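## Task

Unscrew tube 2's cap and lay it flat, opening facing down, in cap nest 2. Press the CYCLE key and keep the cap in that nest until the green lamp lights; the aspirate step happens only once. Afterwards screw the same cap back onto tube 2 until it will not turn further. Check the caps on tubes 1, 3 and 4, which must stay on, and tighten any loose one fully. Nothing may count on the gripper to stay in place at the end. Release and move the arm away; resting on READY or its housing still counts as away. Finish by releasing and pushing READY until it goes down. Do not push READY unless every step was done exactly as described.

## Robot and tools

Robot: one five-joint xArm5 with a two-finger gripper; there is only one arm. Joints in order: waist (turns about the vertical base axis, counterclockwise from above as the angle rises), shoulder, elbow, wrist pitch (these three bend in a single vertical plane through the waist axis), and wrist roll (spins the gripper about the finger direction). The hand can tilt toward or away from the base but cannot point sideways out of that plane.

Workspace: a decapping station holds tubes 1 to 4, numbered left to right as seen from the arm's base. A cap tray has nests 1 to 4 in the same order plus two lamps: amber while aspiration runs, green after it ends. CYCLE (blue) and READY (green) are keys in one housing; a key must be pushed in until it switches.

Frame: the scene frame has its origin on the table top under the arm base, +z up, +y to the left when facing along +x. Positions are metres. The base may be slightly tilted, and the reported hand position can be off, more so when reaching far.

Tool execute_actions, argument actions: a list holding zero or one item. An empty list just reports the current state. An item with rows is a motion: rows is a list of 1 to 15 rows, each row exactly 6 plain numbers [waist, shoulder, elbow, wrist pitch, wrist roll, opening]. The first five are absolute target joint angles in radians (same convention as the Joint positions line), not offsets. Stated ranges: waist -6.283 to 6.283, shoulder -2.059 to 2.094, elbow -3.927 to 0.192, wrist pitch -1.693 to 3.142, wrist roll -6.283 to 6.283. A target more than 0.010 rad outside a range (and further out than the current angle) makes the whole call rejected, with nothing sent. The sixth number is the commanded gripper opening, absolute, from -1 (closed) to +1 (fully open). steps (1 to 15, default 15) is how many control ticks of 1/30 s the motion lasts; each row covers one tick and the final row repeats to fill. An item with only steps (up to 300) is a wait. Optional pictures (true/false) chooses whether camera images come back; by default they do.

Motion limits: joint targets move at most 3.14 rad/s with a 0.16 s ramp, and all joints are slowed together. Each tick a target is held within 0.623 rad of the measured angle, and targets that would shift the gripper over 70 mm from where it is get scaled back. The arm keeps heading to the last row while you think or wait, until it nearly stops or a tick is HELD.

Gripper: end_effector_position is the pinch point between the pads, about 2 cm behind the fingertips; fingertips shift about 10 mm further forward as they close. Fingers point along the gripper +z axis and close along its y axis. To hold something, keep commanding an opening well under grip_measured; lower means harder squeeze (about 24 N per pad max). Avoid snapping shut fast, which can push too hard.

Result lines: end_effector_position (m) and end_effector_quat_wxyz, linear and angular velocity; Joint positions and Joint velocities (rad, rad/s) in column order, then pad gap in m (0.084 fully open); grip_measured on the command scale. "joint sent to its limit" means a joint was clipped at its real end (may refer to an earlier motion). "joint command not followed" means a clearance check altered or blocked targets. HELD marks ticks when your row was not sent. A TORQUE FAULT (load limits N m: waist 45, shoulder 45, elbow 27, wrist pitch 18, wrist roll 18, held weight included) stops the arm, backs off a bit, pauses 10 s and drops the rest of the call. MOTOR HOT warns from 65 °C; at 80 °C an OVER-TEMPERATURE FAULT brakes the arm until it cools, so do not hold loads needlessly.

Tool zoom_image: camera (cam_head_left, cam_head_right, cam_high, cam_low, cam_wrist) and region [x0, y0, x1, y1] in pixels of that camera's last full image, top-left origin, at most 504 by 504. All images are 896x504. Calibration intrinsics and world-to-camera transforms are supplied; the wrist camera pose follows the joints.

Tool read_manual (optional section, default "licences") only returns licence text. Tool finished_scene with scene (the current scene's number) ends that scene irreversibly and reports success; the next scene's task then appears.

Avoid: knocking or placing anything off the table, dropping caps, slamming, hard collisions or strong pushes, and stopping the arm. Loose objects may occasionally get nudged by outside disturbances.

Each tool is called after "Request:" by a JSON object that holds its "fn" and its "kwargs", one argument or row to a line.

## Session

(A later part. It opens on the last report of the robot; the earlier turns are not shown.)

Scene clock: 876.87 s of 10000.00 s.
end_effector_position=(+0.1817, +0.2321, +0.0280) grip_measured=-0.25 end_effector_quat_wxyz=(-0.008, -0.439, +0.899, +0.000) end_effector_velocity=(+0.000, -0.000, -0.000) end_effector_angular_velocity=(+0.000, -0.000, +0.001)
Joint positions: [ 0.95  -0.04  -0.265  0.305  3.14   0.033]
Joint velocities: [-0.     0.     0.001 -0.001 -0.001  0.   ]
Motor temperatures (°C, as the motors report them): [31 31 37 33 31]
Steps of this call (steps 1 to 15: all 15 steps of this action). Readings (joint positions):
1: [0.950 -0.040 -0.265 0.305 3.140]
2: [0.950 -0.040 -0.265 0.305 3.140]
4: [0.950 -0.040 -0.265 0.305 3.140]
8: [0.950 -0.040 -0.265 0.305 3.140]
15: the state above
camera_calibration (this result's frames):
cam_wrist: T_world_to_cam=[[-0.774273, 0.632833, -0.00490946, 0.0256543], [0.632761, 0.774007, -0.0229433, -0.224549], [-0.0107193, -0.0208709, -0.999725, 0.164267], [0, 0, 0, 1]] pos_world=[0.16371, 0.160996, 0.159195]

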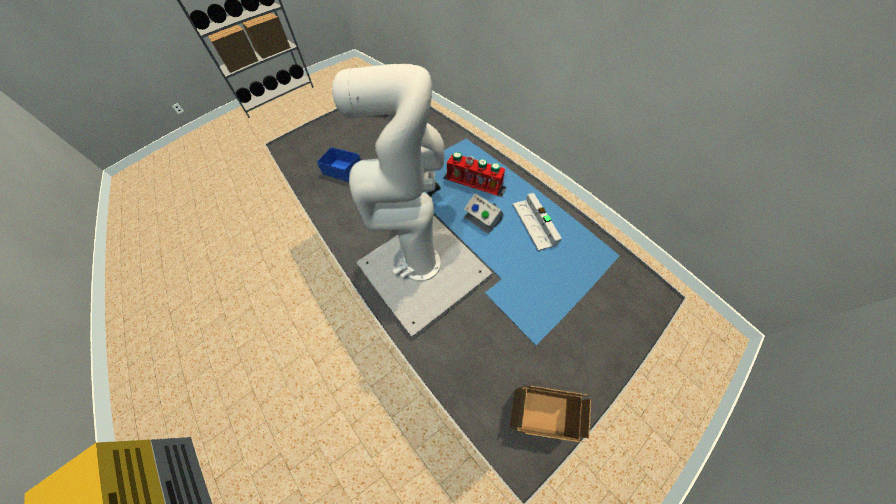

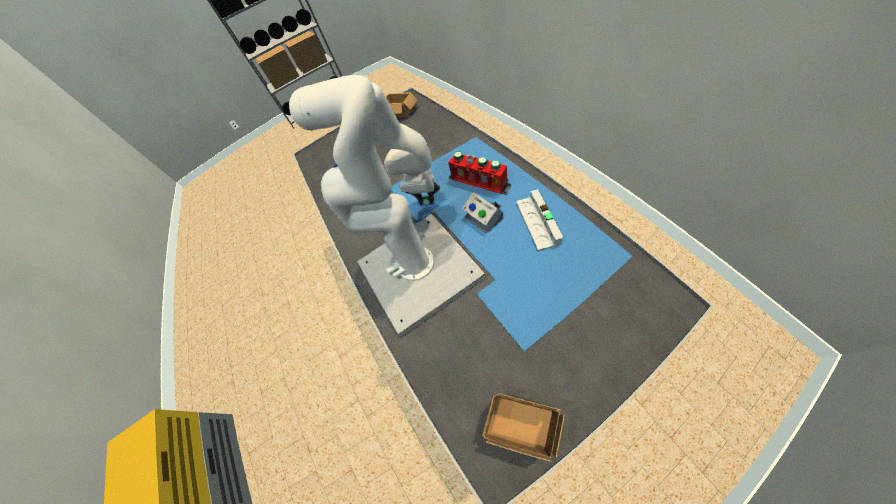

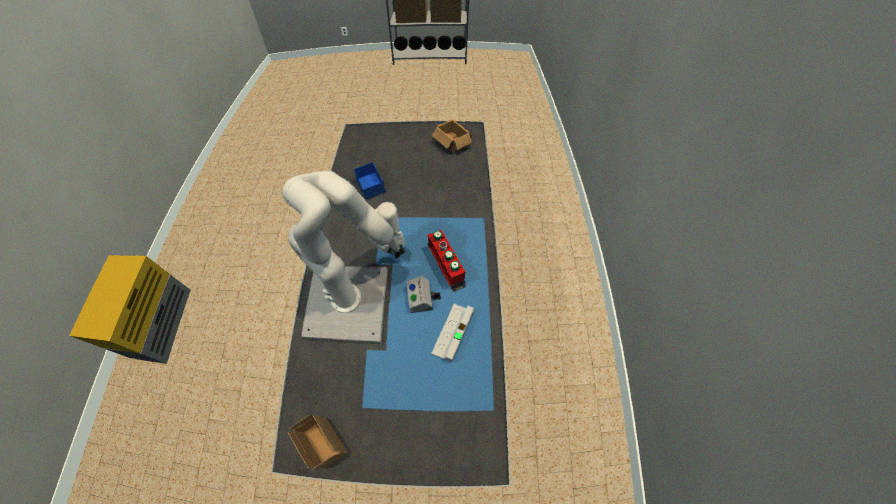

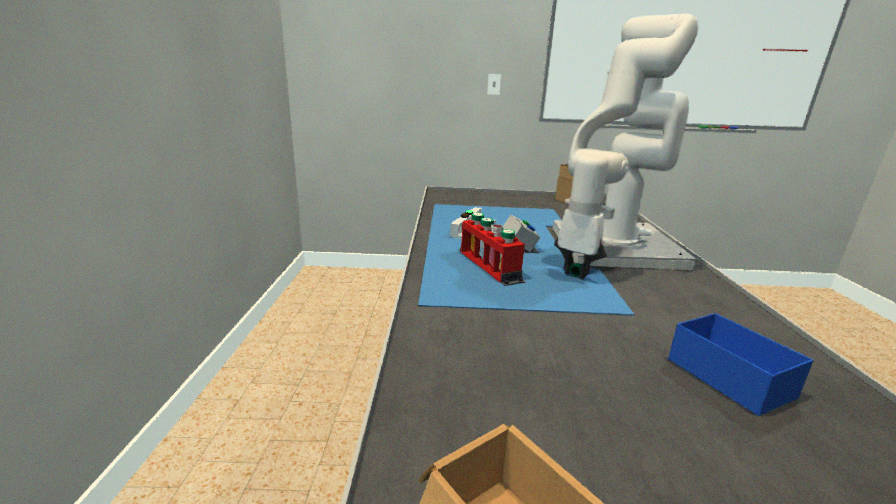

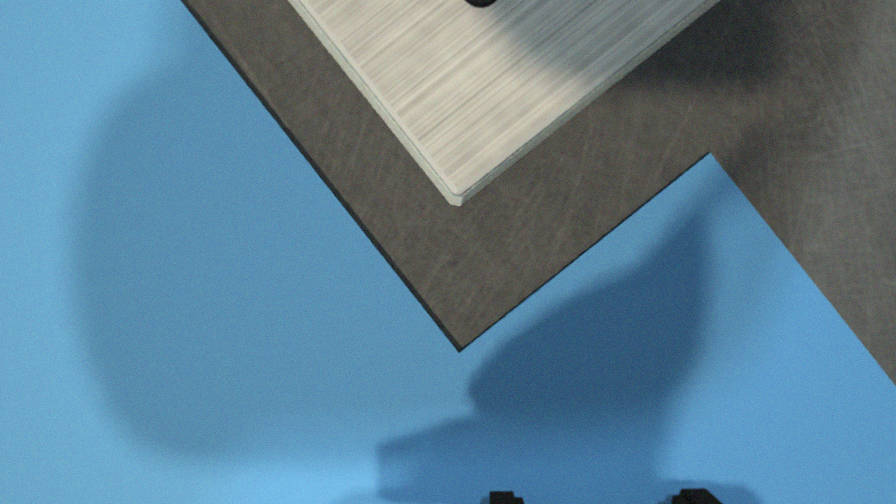

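Request:
{"fn": "execute_actions", "kwargs": {
  "actions": [
    {"rows":[[0.95,-0.15,-0.6,0.95,3.14,-0.7]]}
  ],
  "pictures": false
}}

Request:
{"fn": "execute_actions", "kwargs": {
  "actions": [
    {"rows":[[0.95,0.2,-1.1,1.6,3.14,-0.7]]}
  ],
  "pictures": false
}}

Request:
{"fn": "execute_actions", "kwargs": {
  "actions": [
    {"steps":10}
  ],
  "pictures": false
}}

Request:
{"fn": "execute_actions", "kwargs": {
  "actions": [
    {"rows":[[0.95,0.4,-1.3,2.0,3.14,-0.7]]}
  ],
  "pictures": false
}}

Request:
{"fn": "execute_actions", "kwargs": {
  "actions": [
    {"rows":[[0.95,0.85,-1.7,2.25,3.14,-0.7]]}
  ],
  "pictures": false
}}

Request:
{"fn": "execute_actions", "kwargs": {
  "actions": [
    {"rows":[[0.95,0.98,-1.65,2.15,3.14,-0.7]]}
  ],
  "pictures": false
}}

Request:
{"fn": "execute_actions", "kwargs": {
  "actions": [
    {"rows":[[0.95,1.02,-1.633,1.99,3.14,-0.7]]}
  ],
  "pictures": false
}}

Request:
{"fn": "execute_actions", "kwargs": {
  "actions": [
    {"rows":[[0.95,1.04,-1.632,1.96,3.14,-0.7]]}
  ]
}}

Request:
{"fn": "zoom_image", "kwargs": {
  "camera": "cam_head_right",
  "region": [380, 150, 480, 230]
}}

Scene clock: 884.67 s of 10000.00 s.
end_effector_position=(+0.2027, +0.2579, +0.1208) grip_measured=-0.25 end_effector_quat_wxyz=(-0.090, -0.437, +0.894, -0.040) end_effector_velocity=(-0.010, -0.014, +0.065) end_effector_angular_velocity=(-0.154, +0.121, +0.003)
Joint positions: [ 0.95  -0.146 -0.585  0.914  3.14   0.033]
Joint velocities: [ 0.    -0.058 -0.187  0.44  -0.001 -0.   ]
Motor temperatures (°C, as the motors report them): [31 31 37 33 31]
Steps of this call (steps 1 to 15: the robot went on to your last target; steps 16 to 219: nothing new was sent; steps 220 to 234: all 15 steps of this action). Readings (joint positions):
220: [0.950 -0.040 -0.265 0.305 3.140]
221: [0.950 -0.040 -0.267 0.309 3.140]
223: [0.950 -0.047 -0.287 0.353 3.140]
227: [0.950 -0.090 -0.420 0.596 3.140]
234: the state above

Scene clock: 885.17 s of 10000.00 s.
end_effector_position=(+0.2003, +0.2544, +0.1682) grip_measured=-0.25 end_effector_quat_wxyz=(-0.309, -0.413, +0.844, -0.147) end_effector_velocity=(-0.006, -0.009, +0.031) end_effector_angular_velocity=(-0.161, +0.127, +0.002)
Joint positions: [ 0.95   0.191 -1.084  1.578  3.14   0.033]
Joint velocities: [-0.001  0.104 -0.174  0.274 -0.001  0.   ]
Motor temperatures (°C, as the motors report them): [31 31 37 33 31]
Steps of this call (steps 1 to 15: all 15 steps of this action). Readings (joint positions):
1: [0.950 -0.147 -0.590 0.926 3.140]
2: [0.950 -0.146 -0.595 0.939 3.140]
4: [0.950 -0.121 -0.632 0.992 3.140]
8: [0.950 0.034 -0.859 1.271 3.140]
15: the state above

Scene clock: 885.50 s of 10000.00 s.
end_effector_position=(+0.2001, +0.2541, +0.1708) grip_measured=-0.25 end_effector_quat_wxyz=(-0.316, -0.412, +0.841, -0.150) end_effector_velocity=(+0.000, +0.001, -0.000) end_effector_angular_velocity=(-0.002, +0.002, +0.002)
Joint positions: [ 0.95   0.199 -1.099  1.6    3.14   0.033]
Joint velocities: [ 0.001  0.006 -0.007  0.003 -0.001 -0.   ]
Motor temperatures (°C, as the motors report them): [31 31 37 33 31]
Steps of this call (steps 1 to 10: the robot went on to your last target). Readings (joint positions):
1: [0.950 0.194 -1.089 1.586 3.140]
2: [0.950 0.195 -1.092 1.591 3.140]
4: [0.950 0.197 -1.096 1.596 3.140]
8: [0.950 0.199 -1.099 1.599 3.140]
10: the state above

Scene clock: 886.00 s of 10000.00 s.
end_effector_position=(+0.1796, +0.2275, +0.2030) grip_measured=-0.25 end_effector_quat_wxyz=(-0.474, -0.375, +0.764, -0.227) end_effector_velocity=(-0.001, -0.002, +0.014) end_effector_angular_velocity=(-0.052, +0.040, +0.000)
Joint positions: [ 0.95   0.396 -1.297  1.993  3.14   0.033]
Joint velocities: [ 0.     0.027 -0.047  0.085  0.     0.   ]
Motor temperatures (°C, as the motors report them): [31 31 37 33 31]
Steps of this call (steps 1 to 15: all 15 steps of this action). Readings (joint positions):
1: [0.950 0.199 -1.099 1.600 3.140]
2: [0.950 0.201 -1.101 1.604 3.140]
4: [0.950 0.221 -1.123 1.647 3.140]
8: [0.950 0.335 -1.234 1.867 3.140]
15: the state above

Scene clock: 886.50 s of 10000.00 s.
end_effector_position=(+0.2003, +0.2545, +0.1592) grip_measured=-0.25 end_effector_quat_wxyz=(+0.584, +0.336, -0.684, +0.281) end_effector_velocity=(+0.013, +0.016, +0.009) end_effector_angular_velocity=(+0.008, -0.004, -0.001)
Joint positions: [ 0.95   0.841 -1.692  2.245  3.14   0.033]
Joint velocities: [-0.001  0.048 -0.124  0.067 -0.002  0.   ]
Motor temperatures (°C, as the motors report them): [31 31 37 33 31]
Steps of this call (steps 1 to 15: all 15 steps of this action). Readings (joint positions):
1: [0.950 0.397 -1.298 1.995 3.140]
2: [0.950 0.401 -1.302 1.999 3.140]
4: [0.950 0.440 -1.341 2.026 3.140]
8: [0.950 0.684 -1.554 2.157 3.140]
15: the state above

Scene clock: 887.00 s of 10000.00 s.
end_effector_position=(+0.1839, +0.2343, +0.0929) grip_measured=-0.25 end_effector_quat_wxyz=(+0.611, +0.324, -0.659, +0.294) end_effector_velocity=(-0.003, -0.004, -0.007) end_effector_angular_velocity=(-0.011, +0.006, -0.001)
Joint positions: [ 0.95   0.977 -1.652  2.151  3.14   0.033]
Joint velocities: [-0.001  0.015  0.008 -0.01   0.002  0.   ]
Motor temperatures (°C, as the motors report them): [31 31 37 33 31]
Steps of this call (steps 1 to 15: all 15 steps of this action). Readings (joint positions):
1: [0.950 0.843 -1.695 2.247 3.140]
2: [0.950 0.846 -1.697 2.245 3.140]
4: [0.950 0.876 -1.690 2.220 3.140]
8: [0.950 0.964 -1.651 2.166 3.140]
15: the state above

Scene clock: 887.50 s of 10000.00 s.
end_effector_position=(+0.1844, +0.2355, +0.0419) grip_measured=-0.25 end_effector_quat_wxyz=(-0.578, -0.339, +0.689, -0.278) end_effector_velocity=(-0.000, -0.000, -0.006) end_effector_angular_velocity=(+0.008, -0.006, -0.000)
Joint positions: [ 0.95   1.019 -1.634  1.992  3.14   0.033]
Joint velocities: [ 0.     0.005  0.003 -0.018  0.    -0.   ]
Motor temperatures (°C, as the motors report them): [31 31 37 33 31]
Steps of this call (steps 1 to 15: all 15 steps of this action). Readings (joint positions):
1: [0.950 0.978 -1.651 2.151 3.140]
2: [0.950 0.979 -1.651 2.147 3.140]
4: [0.950 0.987 -1.648 2.108 3.140]
8: [0.950 1.015 -1.634 2.017 3.140]
15: the state above

Scene clock: 888.00 s of 10000.00 s.
end_effector_position=(+0.1830, +0.2338, +0.0284) grip_measured=-0.25 end_effector_quat_wxyz=(-0.574, -0.340, +0.692, -0.276) end_effector_velocity=(-0.000, -0.001, -0.001) end_effector_angular_velocity=(-0.001, +0.001, -0.001)
Joint positions: [ 0.95   1.04  -1.632  1.96   3.14   0.033]
Joint velocities: [-0.001  0.002  0.002 -0.002 -0.     0.   ]
Motor temperatures (°C, as the motors report them): [31 31 37 33 31]
Steps of this call (steps 1 to 15: all 15 steps of this action). Readings (joint positions):
1: [0.950 1.019 -1.634 1.991 3.140]
2: [0.950 1.020 -1.634 1.988 3.140]
4: [0.950 1.028 -1.634 1.976 3.140]
8: [0.950 1.039 -1.631 1.964 3.140]
15: the state above
camera_calibration (this result's frames):
cam_wrist: T_world_to_cam=[[-0.791858, 0.610495, -0.0160559, 0.0343781], [0.121937, 0.132291, -0.983682, 0.0441513], [-0.598409, -0.780894, -0.179197, 0.426708], [0, 0, 0, 1]] pos_world=[0.277184, 0.306385, 0.120448]

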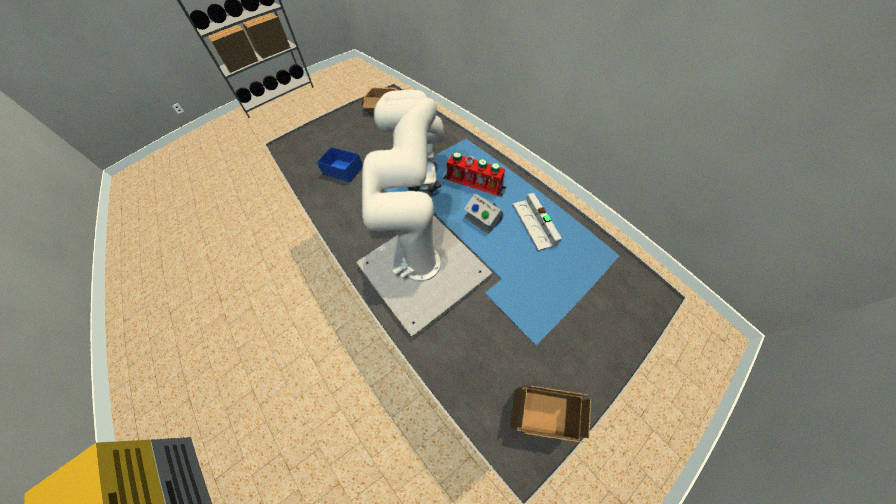

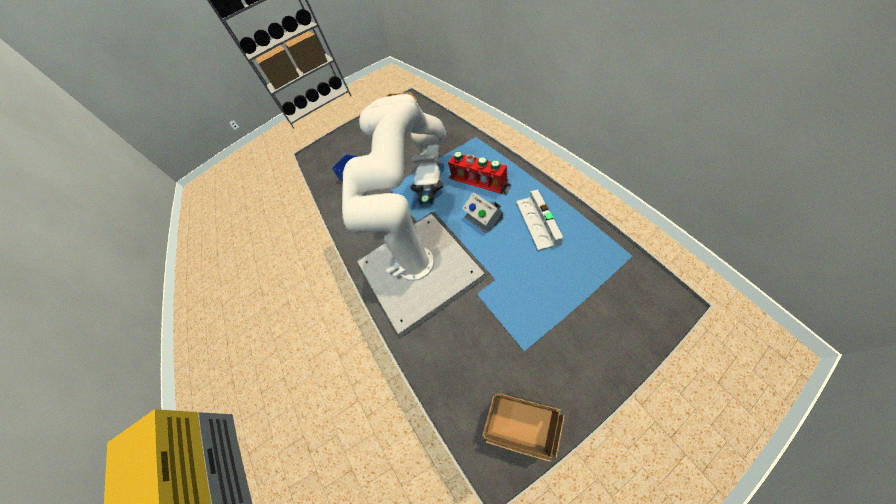

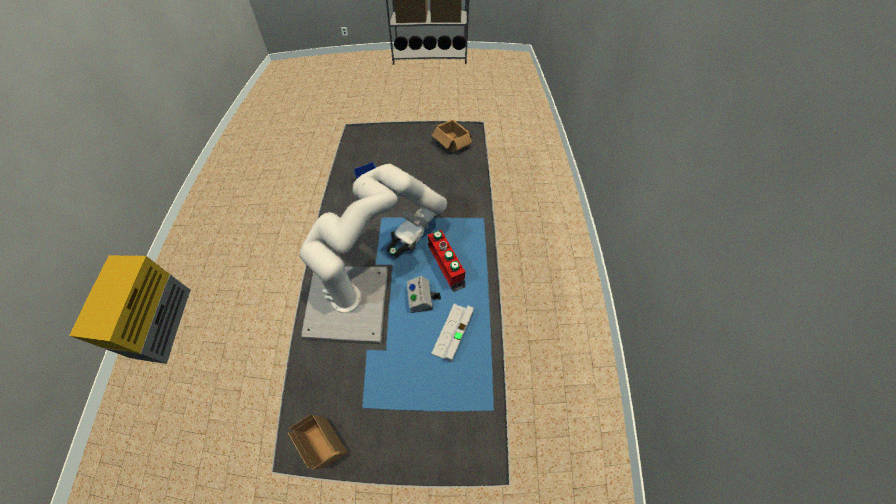

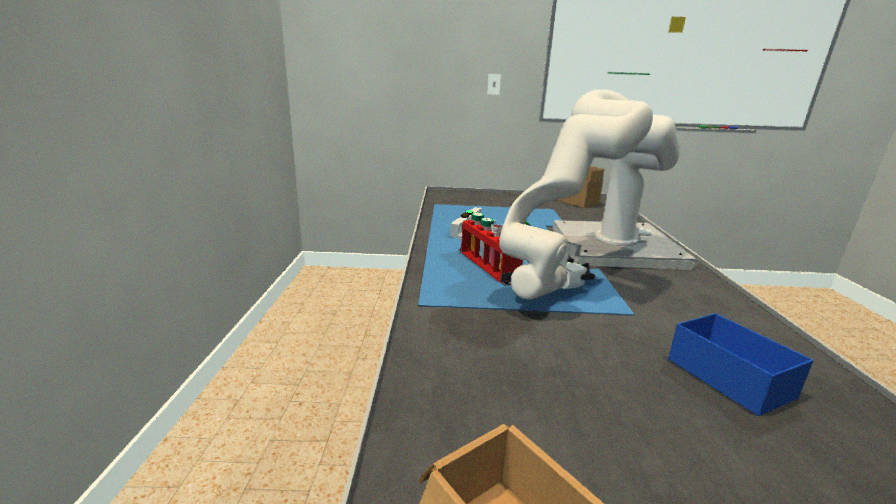

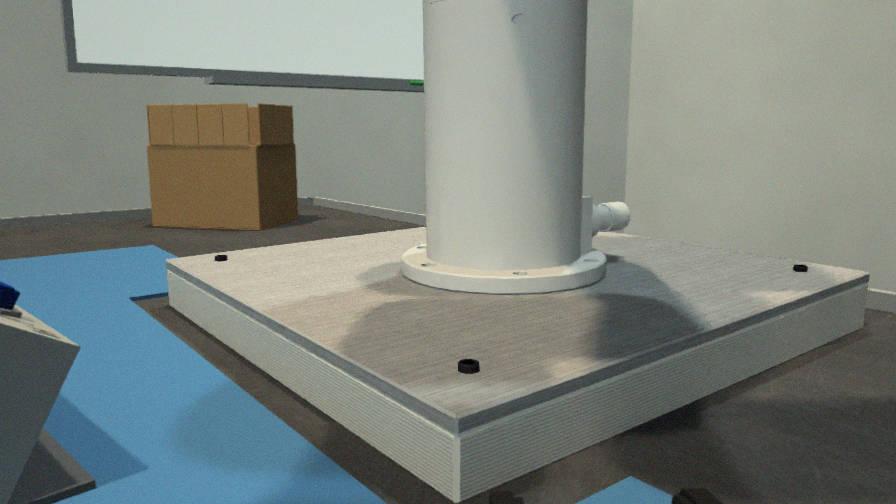

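Region (380, 150, 480, 230) of cam_head_right's 896x504 image, scaled by 5.040, with more detail than that image has; it fills the top 403 rows of this view, and the rest is white.

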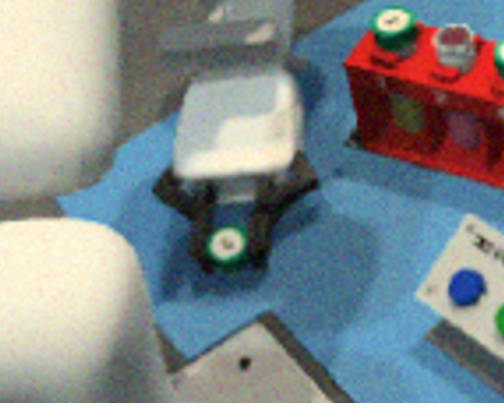

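Label up. Release slowly and retreat.

Request:
{"fn": "execute_actions", "kwargs": {
  "actions": [
    {"rows":[[0.95,1.04,-1.632,1.95,3.14,-0.4],[0.95,1.04,-1.632,1.95,3.14,-0.4],[0.95,1.04,-1.632,1.95,3.14,-0.3],[0.95,1.04,-1.632,1.95,3.14,-0.3],[0.95,1.04,-1.632,1.95,3.14,-0.25],[0.95,1.04,-1.632,1.95,3.14,-0.2],[0.95,1.04,-1.632,1.95,3.14,-0.15],[0.95,1.04,-1.632,1.95,3.14,-0.1],[0.95,1.04,-1.632,1.95,3.14,0],[0.95,1.04,-1.632,1.95,3.14,0.1],[0.95,1.04,-1.632,1.95,3.14,0.3]]}
  ],
  "pictures": false
}}

Request:
{"fn": "execute_actions", "kwargs": {
  "actions": [
    {"rows":[[0.95,1.0,-1.635,2.1,3.14,0.3]]}
  ],
  "pictures": false
}}

Request:
{"fn": "execute_actions", "kwargs": {
  "actions": [
    {"rows":[[0.95,0.85,-1.7,2.25,3.14,0.3]]}
  ],
  "pictures": false
}}

Request:
{"fn": "execute_actions", "kwargs": {
  "actions": [
    {"rows":[[0.95,0.4,-1.3,1.9,3.14,0.3]]}
  ],
  "pictures": false
}}

Request:
{"fn": "execute_actions", "kwargs": {
  "actions": [
    {"rows":[[0.95,0.1,-1.0,1.4,3.14,0.3]]}
  ],
  "pictures": false
}}

Request:
{"fn": "execute_actions", "kwargs": {
  "actions": [
    {"rows":[[0.95,-0.15,-0.6,0.8,3.14,0.3]]}
  ],
  "pictures": false
}}

Request:
{"fn": "execute_actions", "kwargs": {
  "actions": [
    {"rows":[[0.95,-0.16,-0.33,0.49,3.14,0.3]]}
  ]
}}

Request:
{"fn": "zoom_image", "kwargs": {
  "camera": "cam_head_right",
  "region": [380, 150, 480, 230]
}}

Request:
{"fn": "zoom_image", "kwargs": {
  "camera": "cam_low",
  "region": [520, 220, 640, 300]
}}

Scene clock: 897.50 s of 10000.00 s.
end_effector_position=(+0.1837, +0.2347, +0.0260) grip_measured=+0.27 end_effector_quat_wxyz=(-0.571, -0.341, +0.694, -0.275) end_effector_velocity=(-0.000, -0.000, -0.000) end_effector_angular_velocity=(-0.002, +0.000, +0.000)
Joint positions: [ 0.95   1.04  -1.632  1.95   3.14   0.056]
Joint velocities: [0.    0.    0.001 0.    0.001 0.016]
Motor temperatures (°C, as the motors report them): [31 31 37 33 31]
Steps of this call (steps 1 to 15: the robot went on to your last target; steps 16 to 270: nothing new was sent; steps 271 to 285: all 15 steps of this action). Readings (joint positions):
271: [0.950 1.040 -1.632 1.960 3.140]
272: [0.950 1.040 -1.632 1.959 3.140]
274: [0.950 1.040 -1.632 1.955 3.140]
278: [0.950 1.040 -1.632 1.951 3.140]
285: the state above

Scene clock: 898.00 s of 10000.00 s.
end_effector_position=(+0.1804, +0.2300, +0.0727) grip_measured=+0.29 end_effector_quat_wxyz=(+0.607, +0.326, -0.663, +0.292) end_effector_velocity=(-0.000, -0.000, +0.005) end_effector_angular_velocity=(-0.010, +0.006, +0.001)
Joint positions: [ 0.95   1.001 -1.635  2.098  3.14   0.056]
Joint velocities: [ 0.001 -0.003 -0.001  0.016  0.001 -0.   ]
Motor temperatures (°C, as the motors report them): [31 31 37 33 31]
Steps of this call (steps 1 to 15: all 15 steps of this action). Readings (joint positions):
1: [0.950 1.040 -1.632 1.950 3.140]
2: [0.950 1.039 -1.632 1.953 3.140]
4: [0.950 1.031 -1.632 1.990 3.140]
8: [0.950 1.004 -1.636 2.075 3.140]
15: the state above

Scene clock: 898.50 s of 10000.00 s.
end_effector_position=(+0.2001, +0.2543, +0.1564) grip_measured=+0.29 end_effector_quat_wxyz=(+0.586, +0.335, -0.681, +0.282) end_effector_velocity=(+0.001, +0.000, +0.011) end_effector_angular_velocity=(-0.007, +0.005, -0.001)
Joint positions: [ 0.95   0.853 -1.698  2.248  3.14   0.056]
Joint velocities: [-0.001 -0.014 -0.005  0.028  0.001 -0.   ]
Motor temperatures (°C, as the motors report them): [31 31 37 33 31]
Steps of this call (steps 1 to 15: all 15 steps of this action). Readings (joint positions):
1: [0.950 1.001 -1.635 2.099 3.140]
2: [0.950 0.999 -1.635 2.103 3.140]
4: [0.950 0.971 -1.645 2.136 3.140]
8: [0.950 0.882 -1.689 2.213 3.140]
15: the state above

Scene clock: 899.00 s of 10000.00 s.
end_effector_position=(+0.1908, +0.2420, +0.1849) grip_measured=+0.29 end_effector_quat_wxyz=(-0.442, -0.384, +0.783, -0.211) end_effector_velocity=(-0.009, -0.011, -0.012) end_effector_angular_velocity=(+0.031, -0.023, -0.000)
Joint positions: [ 0.95   0.409 -1.307  1.907  3.14   0.056]
Joint velocities: [-0.001 -0.059  0.108 -0.087 -0.001 -0.   ]
Motor temperatures (°C, as the motors report them): [31 31 37 33 31]
Steps of this call (steps 1 to 15: all 15 steps of this action). Readings (joint positions):
1: [0.950 0.853 -1.698 2.248 3.140]
2: [0.950 0.849 -1.695 2.245 3.140]
4: [0.950 0.811 -1.655 2.211 3.140]
8: [0.950 0.564 -1.448 2.028 3.140]
15: the state above

Scene clock: 899.50 s of 10000.00 s.
end_effector_position=(+0.2134, +0.2711, +0.1643) grip_measured=+0.29 end_effector_quat_wxyz=(-0.235, -0.424, +0.867, -0.111) end_effector_velocity=(+0.005, +0.005, -0.013) end_effector_angular_velocity=(+0.082, -0.065, -0.003)
Joint positions: [ 0.95   0.107 -1.007  1.412  3.14   0.056]
Joint velocities: [-0.002 -0.053  0.088 -0.14   0.001 -0.   ]
Motor temperatures (°C, as the motors report them): [31 31 37 33 31]
Steps of this call (steps 1 to 15: all 15 steps of this action). Readings (joint positions):
1: [0.950 0.407 -1.304 1.905 3.140]
2: [0.950 0.404 -1.300 1.899 3.140]
4: [0.950 0.379 -1.273 1.854 3.140]
8: [0.950 0.222 -1.121 1.603 3.140]
15: the state above

Scene clock: 900.00 s of 10000.00 s.
end_effector_position=(+0.2254, +0.2868, +0.1324) grip_measured=+0.29 end_effector_quat_wxyz=(-0.036, -0.438, +0.898, -0.014) end_effector_velocity=(+0.010, +0.013, -0.001) end_effector_angular_velocity=(+0.141, -0.110, +0.000)
Joint positions: [ 0.95  -0.143 -0.611  0.818  3.14   0.056]
Joint velocities: [ 0.001 -0.074  0.117 -0.222 -0.001 -0.   ]
Motor temperatures (°C, as the motors report them): [31 31 37 33 31]
Steps of this call (steps 1 to 15: all 15 steps of this action). Readings (joint positions):
1: [0.950 0.105 -1.004 1.408 3.140]
2: [0.950 0.103 -1.000 1.401 3.140]
4: [0.950 0.084 -0.972 1.355 3.140]
8: [0.950 -0.031 -0.789 1.084 3.140]
15: the state above

Scene clock: 900.50 s of 10000.00 s.
end_effector_position=(+0.1945, +0.2481, +0.0697) grip_measured=+0.29 end_effector_quat_wxyz=(-0.008, -0.439, +0.899, +0.000) end_effector_velocity=(-0.001, -0.002, -0.005) end_effector_angular_velocity=(+0.030, -0.024, -0.000)
Joint positions: [ 0.95  -0.16  -0.336  0.496  3.14   0.056]
Joint velocities: [ 0.    -0.007  0.043 -0.074  0.    -0.   ]
Motor temperatures (°C, as the motors report them): [31 31 37 33 31]
Steps of this call (steps 1 to 15: all 15 steps of this action). Readings (joint positions):
1: [0.950 -0.145 -0.608 0.811 3.140]
2: [0.950 -0.147 -0.603 0.803 3.140]
4: [0.950 -0.151 -0.568 0.755 3.140]
8: [0.950 -0.155 -0.409 0.587 3.140]
15: the state above
camera_calibration (this result's frames):
cam_wrist: T_world_to_cam=[[-0.774259, 0.632849, -0.00490322, 0.0257174], [0.632781, 0.774, -0.0226352, -0.24411], [-0.0105296, -0.0206282, -0.999732, 0.206389], [0, 0, 0, 1]] pos_world=[0.176553, 0.176923, 0.200934]

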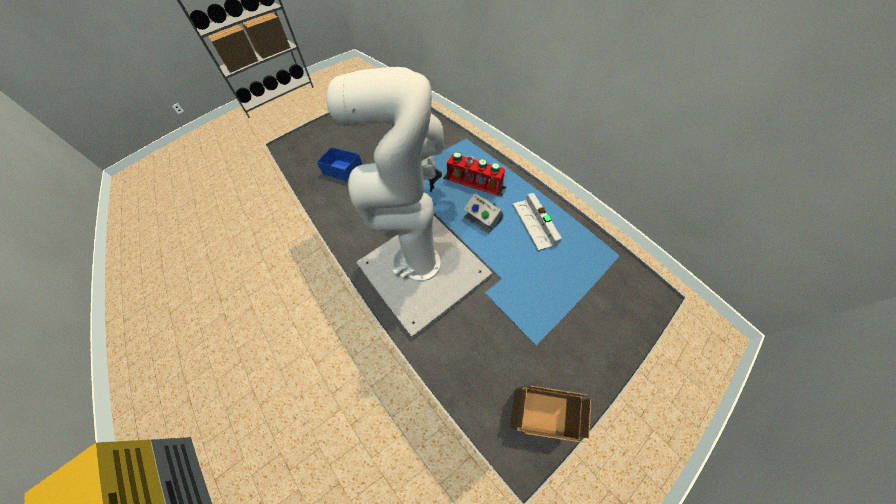

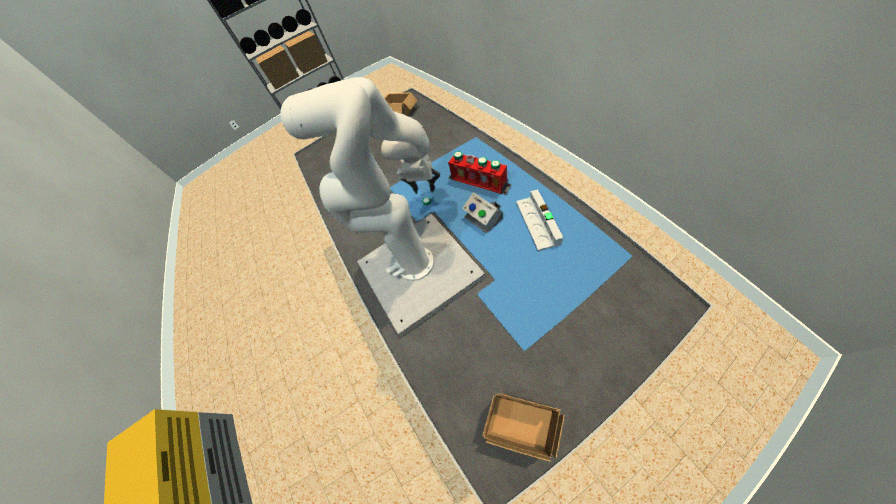

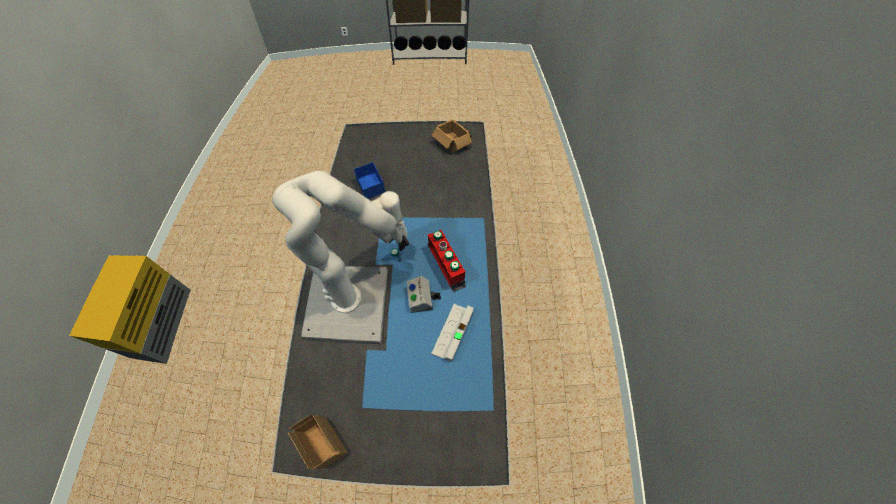

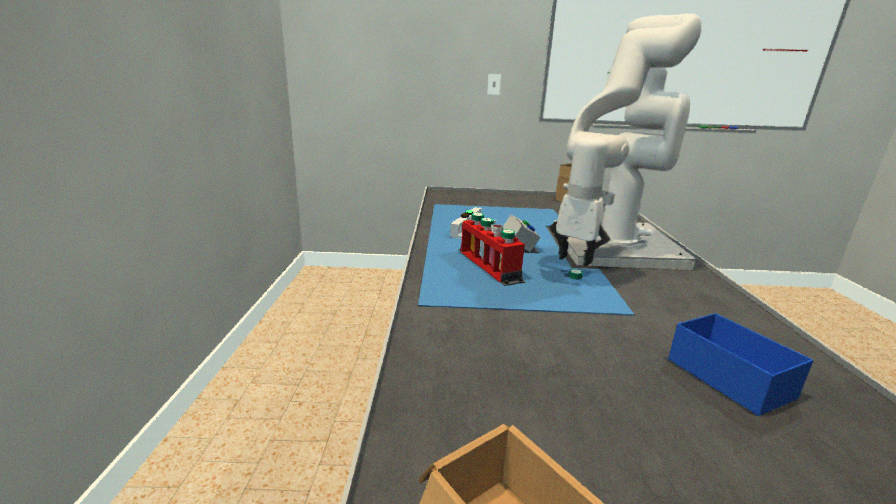

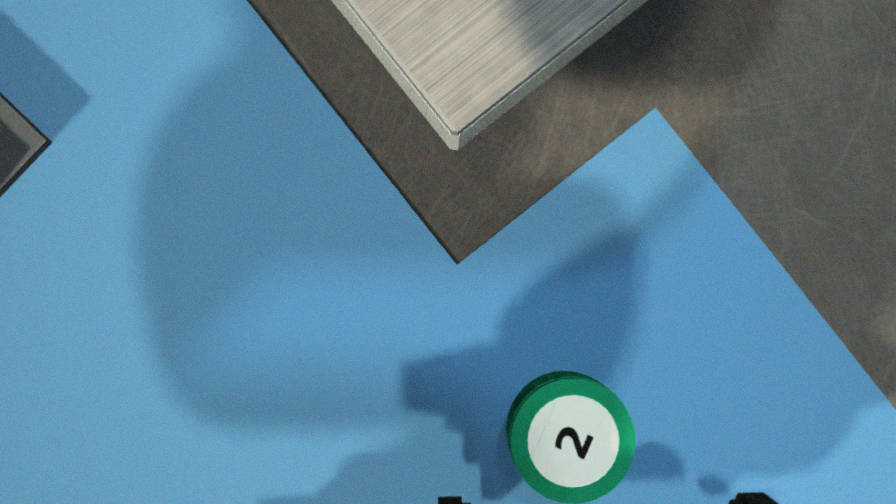

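Region (380, 150, 480, 230) of cam_head_right's 896x504 image, scaled by 5.040, with more detail than that image has; it fills the top 403 rows of this view, and the rest is white.

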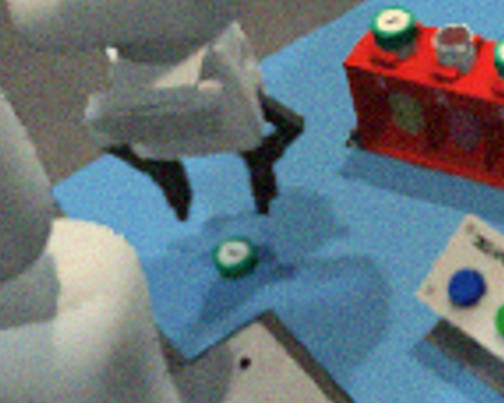

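Region (520, 220, 640, 300) of cam_low's 896x504 image, scaled by 4.200, with more detail than that image has.

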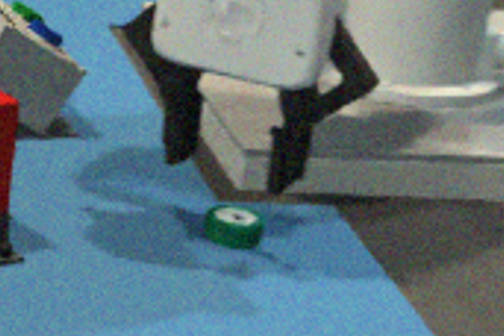

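Request:
{"fn": "execute_actions", "kwargs": {
  "actions": [
    {"rows":[[0.95,-0.06,-0.285,0.345,3.14,0.3],[0.95,-0.06,-0.285,0.345,3.14,0.3],[0.95,-0.06,-0.285,0.345,3.14,0.3],[0.95,-0.06,-0.285,0.345,3.14,0.3],[0.95,-0.06,-0.285,0.345,3.14,0.3],[0.95,-0.06,-0.285,0.345,3.14,0.3],[0.95,-0.03,-0.28,0.31,3.14,0.3]]}
  ],
  "pictures": false
}}

Request:
{"fn": "execute_actions", "kwargs": {
  "actions": [
    {"rows":[[0.95,-0.03,-0.28,0.31,3.14,0.1],[0.95,-0.03,-0.28,0.31,3.14,0.1],[0.95,-0.03,-0.28,0.31,3.14,-0.1],[0.95,-0.03,-0.28,0.31,3.14,-0.1],[0.95,-0.03,-0.28,0.31,3.14,-0.25],[0.95,-0.03,-0.28,0.31,3.14,-0.25],[0.95,-0.03,-0.28,0.31,3.14,-0.4],[0.95,-0.03,-0.28,0.31,3.14,-0.4],[0.95,-0.03,-0.28,0.31,3.14,-0.4],[0.95,-0.03,-0.28,0.31,3.14,-0.4],[0.95,-0.03,-0.28,0.31,3.14,-0.4],[0.95,-0.03,-0.28,0.31,3.14,0.1]]}
  ],
  "pictures": false
}}

Request:
{"fn": "execute_actions", "kwargs": {
  "actions": [
    {"rows":[[0.95,-0.03,-0.28,0.31,1.57,0.1]]}
  ],
  "pictures": false
}}

Request:
{"fn": "execute_actions", "kwargs": {
  "actions": [
    {"rows":[[0.95,-0.03,-0.28,0.31,1.57,0.1],[0.95,-0.03,-0.28,0.31,1.57,0.1],[0.95,-0.03,-0.28,0.31,1.57,0.1],[0.95,-0.03,-0.28,0.31,1.57,0.1],[0.95,-0.03,-0.28,0.31,1.57,0.1],[0.95,-0.03,-0.28,0.31,1.57,-0.1],[0.95,-0.03,-0.28,0.31,1.57,-0.1],[0.95,-0.03,-0.28,0.31,1.57,-0.25],[0.95,-0.03,-0.28,0.31,1.57,-0.25],[0.95,-0.03,-0.28,0.31,1.57,-0.4],[0.95,-0.03,-0.28,0.31,1.57,-0.4],[0.95,-0.03,-0.28,0.31,1.57,-0.55],[0.95,-0.03,-0.28,0.31,1.57,-0.7]]}
  ]
}}

Request:
{"fn": "zoom_image", "kwargs": {
  "camera": "cam_low",
  "region": [520, 220, 640, 300]
}}

Scene clock: 912.93 s of 10000.00 s.
end_effector_position=(+0.1846, +0.2359, +0.0293) grip_measured=+0.29 end_effector_quat_wxyz=(-0.008, -0.439, +0.899, +0.000) end_effector_velocity=(+0.001, +0.002, -0.007) end_effector_angular_velocity=(+0.011, -0.009, -0.000)
Joint positions: [ 0.95  -0.033 -0.281  0.314  3.14   0.056]
Joint velocities: [ 0.     0.034  0.004 -0.052  0.     0.   ]
Motor temperatures (°C, as the motors report them): [31 31 37 33 31]
Steps of this call (steps 1 to 15: the robot went on to your last target; steps 16 to 358: nothing new was sent; steps 359 to 373: all 15 steps of this action). Readings (joint positions):
359: [0.950 -0.160 -0.330 0.490 3.140]
360: [0.950 -0.158 -0.329 0.486 3.140]
362: [0.950 -0.134 -0.320 0.448 3.140]
366: [0.950 -0.072 -0.289 0.367 3.140]
373: the state above

Scene clock: 913.43 s of 10000.00 s.
end_effector_position=(+0.1844, +0.2356, +0.0283) grip_measured=+0.02 end_effector_quat_wxyz=(-0.008, -0.439, +0.899, +0.000) end_effector_velocity=(-0.001, -0.002, -0.002) end_effector_angular_velocity=(-0.004, +0.003, -0.000)
Joint positions: [ 0.95  -0.03  -0.28   0.31   3.14   0.045]
Joint velocities: [-0.001  0.003  0.002 -0.001 -0.001  0.052]
Motor temperatures (°C, as the motors report them): [31 31 37 33 31]
Steps of this call (steps 1 to 15: all 15 steps of this action). Readings (joint positions):
1: [0.950 -0.032 -0.281 0.313 3.140]
2: [0.950 -0.032 -0.281 0.312 3.140]
4: [0.950 -0.031 -0.281 0.311 3.140]
8: [0.950 -0.031 -0.280 0.310 3.140]
15: the state above

Scene clock: 913.93 s of 10000.00 s.
end_effector_position=(+0.1844, +0.2356, +0.0284) grip_measured=+0.09 end_effector_quat_wxyz=(+0.007, +0.800, -0.600, -0.004) end_effector_velocity=(-0.001, -0.000, -0.000) end_effector_angular_velocity=(+0.036, +0.019, +2.613)
Joint positions: [ 0.95  -0.03  -0.28   0.31   2.193  0.048]
Joint velocities: [ 0.001 -0.001  0.001  0.002 -2.612 -0.   ]
Motor temperatures (°C, as the motors report them): [31 31 37 33 31]
Steps of this call (steps 1 to 15: all 15 steps of this action). Readings (joint positions):
1: [0.950 -0.030 -0.280 0.310 3.140]
2: [0.950 -0.030 -0.280 0.310 3.136]
4: [0.950 -0.030 -0.280 0.310 3.093]
8: [0.950 -0.030 -0.280 0.310 2.816]
15: the state above

Scene clock: 914.43 s of 10000.00 s.
end_effector_position=(+0.1845, +0.2357, +0.0284) grip_measured=-0.25 end_effector_quat_wxyz=(+0.005, +0.945, -0.328, -0.006) end_effector_velocity=(+0.000, -0.000, -0.000) end_effector_angular_velocity=(-0.000, +0.001, +0.043)
Joint positions: [ 0.95  -0.03  -0.28   0.31   1.574  0.033]
Joint velocities: [-0.001  0.001 -0.     0.    -0.043 -0.   ]
Motor temperatures (°C, as the motors report them): [31 31 37 33 31]
Steps of this call (steps 1 to 15: all 15 steps of this action). Readings (joint positions):
1: [0.950 -0.030 -0.280 0.310 2.105]
2: [0.950 -0.030 -0.280 0.310 2.018]
4: [0.950 -0.030 -0.280 0.310 1.850]
8: [0.950 -0.030 -0.280 0.310 1.634]
15: the state above
camera_calibration (this result's frames):
cam_wrist: T_world_to_cam=[[-0.636744, -0.771071, 0.00256779, 0.330864], [-0.771075, 0.636741, -0.00191181, 0.0616478], [-0.000160884, -0.00319729, -0.999995, 0.158716], [0, 0, 0, 1]] pos_world=[0.258236, 0.216373, 0.157984]

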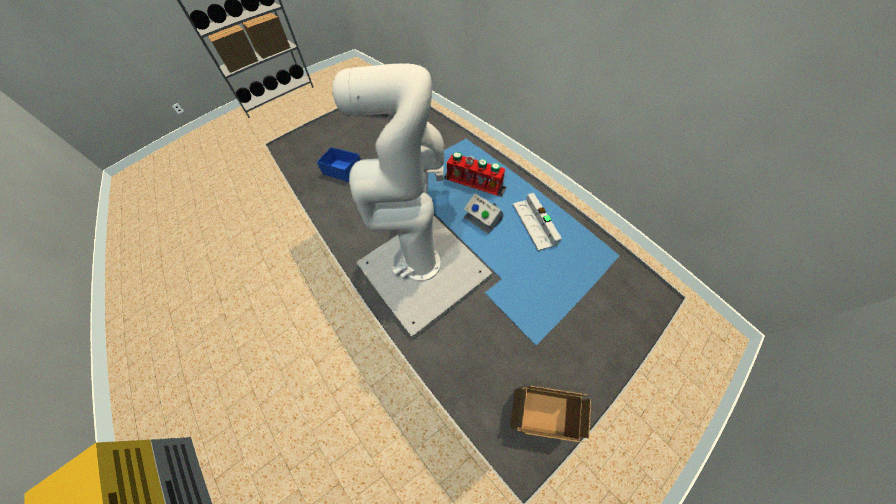

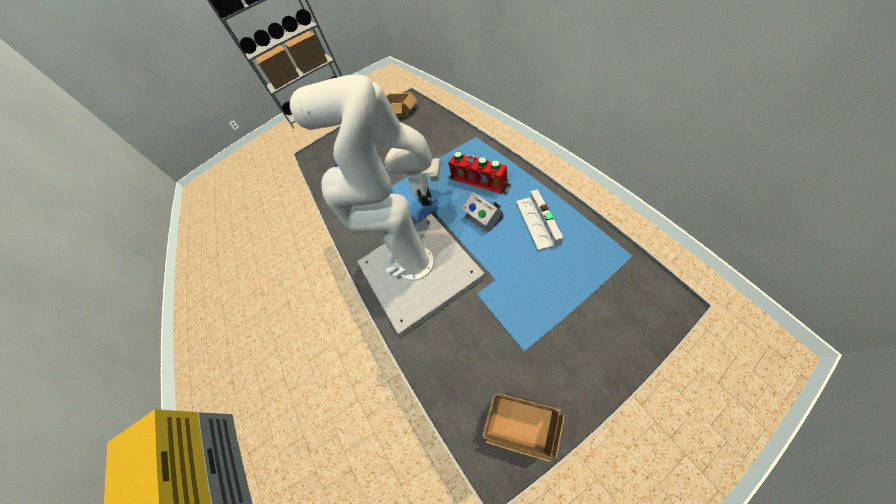

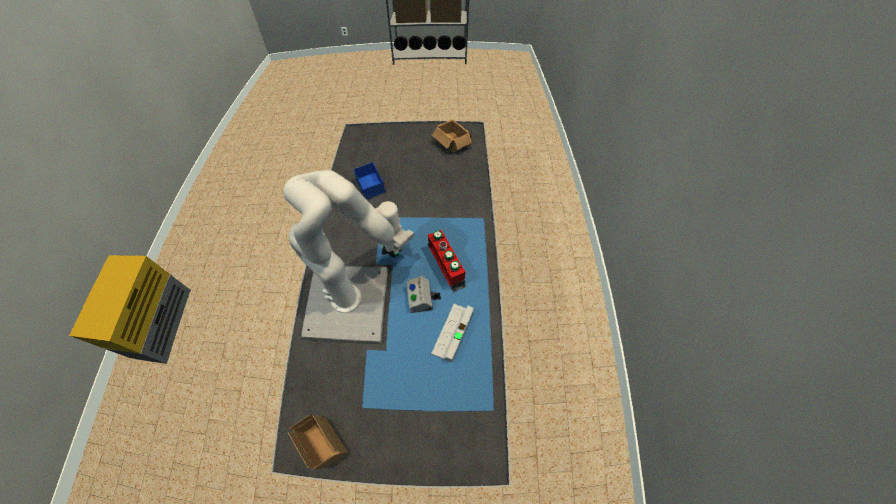

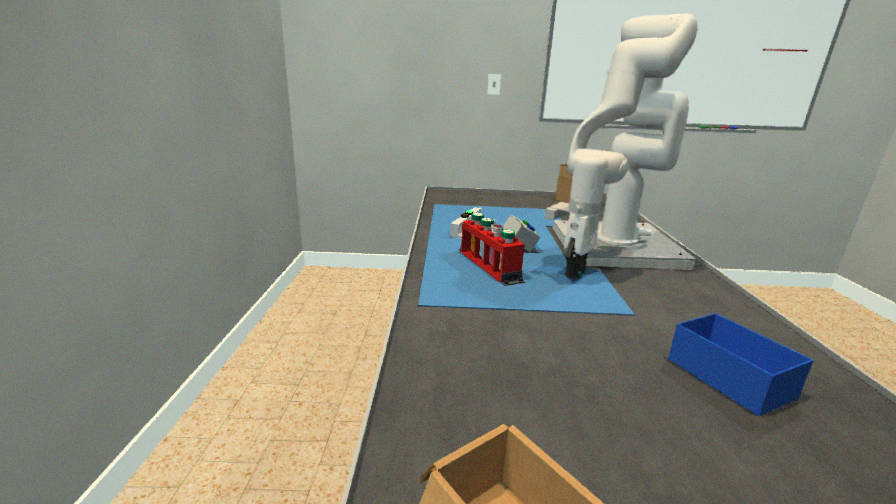

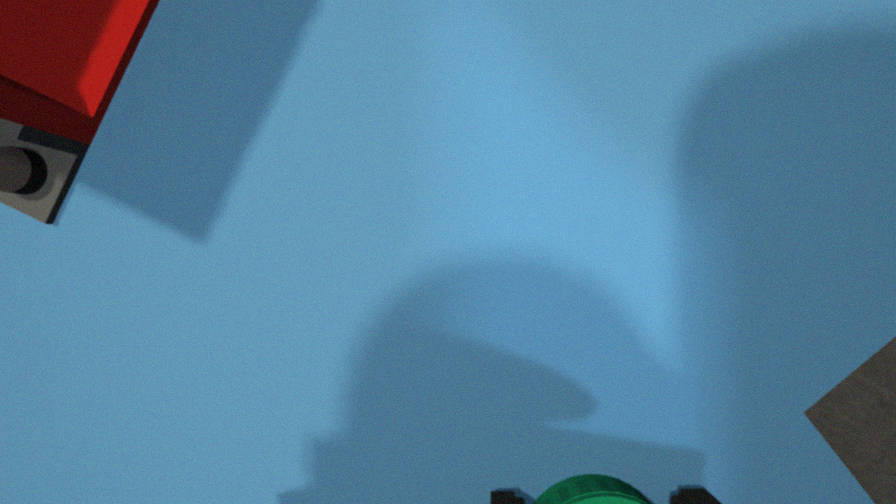

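Region (520, 220, 640, 300) of cam_low's 896x504 image, scaled by 4.200, with more detail than that image has.

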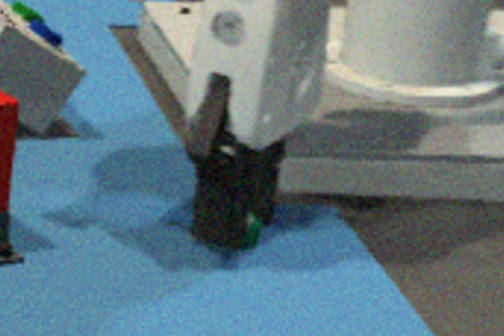

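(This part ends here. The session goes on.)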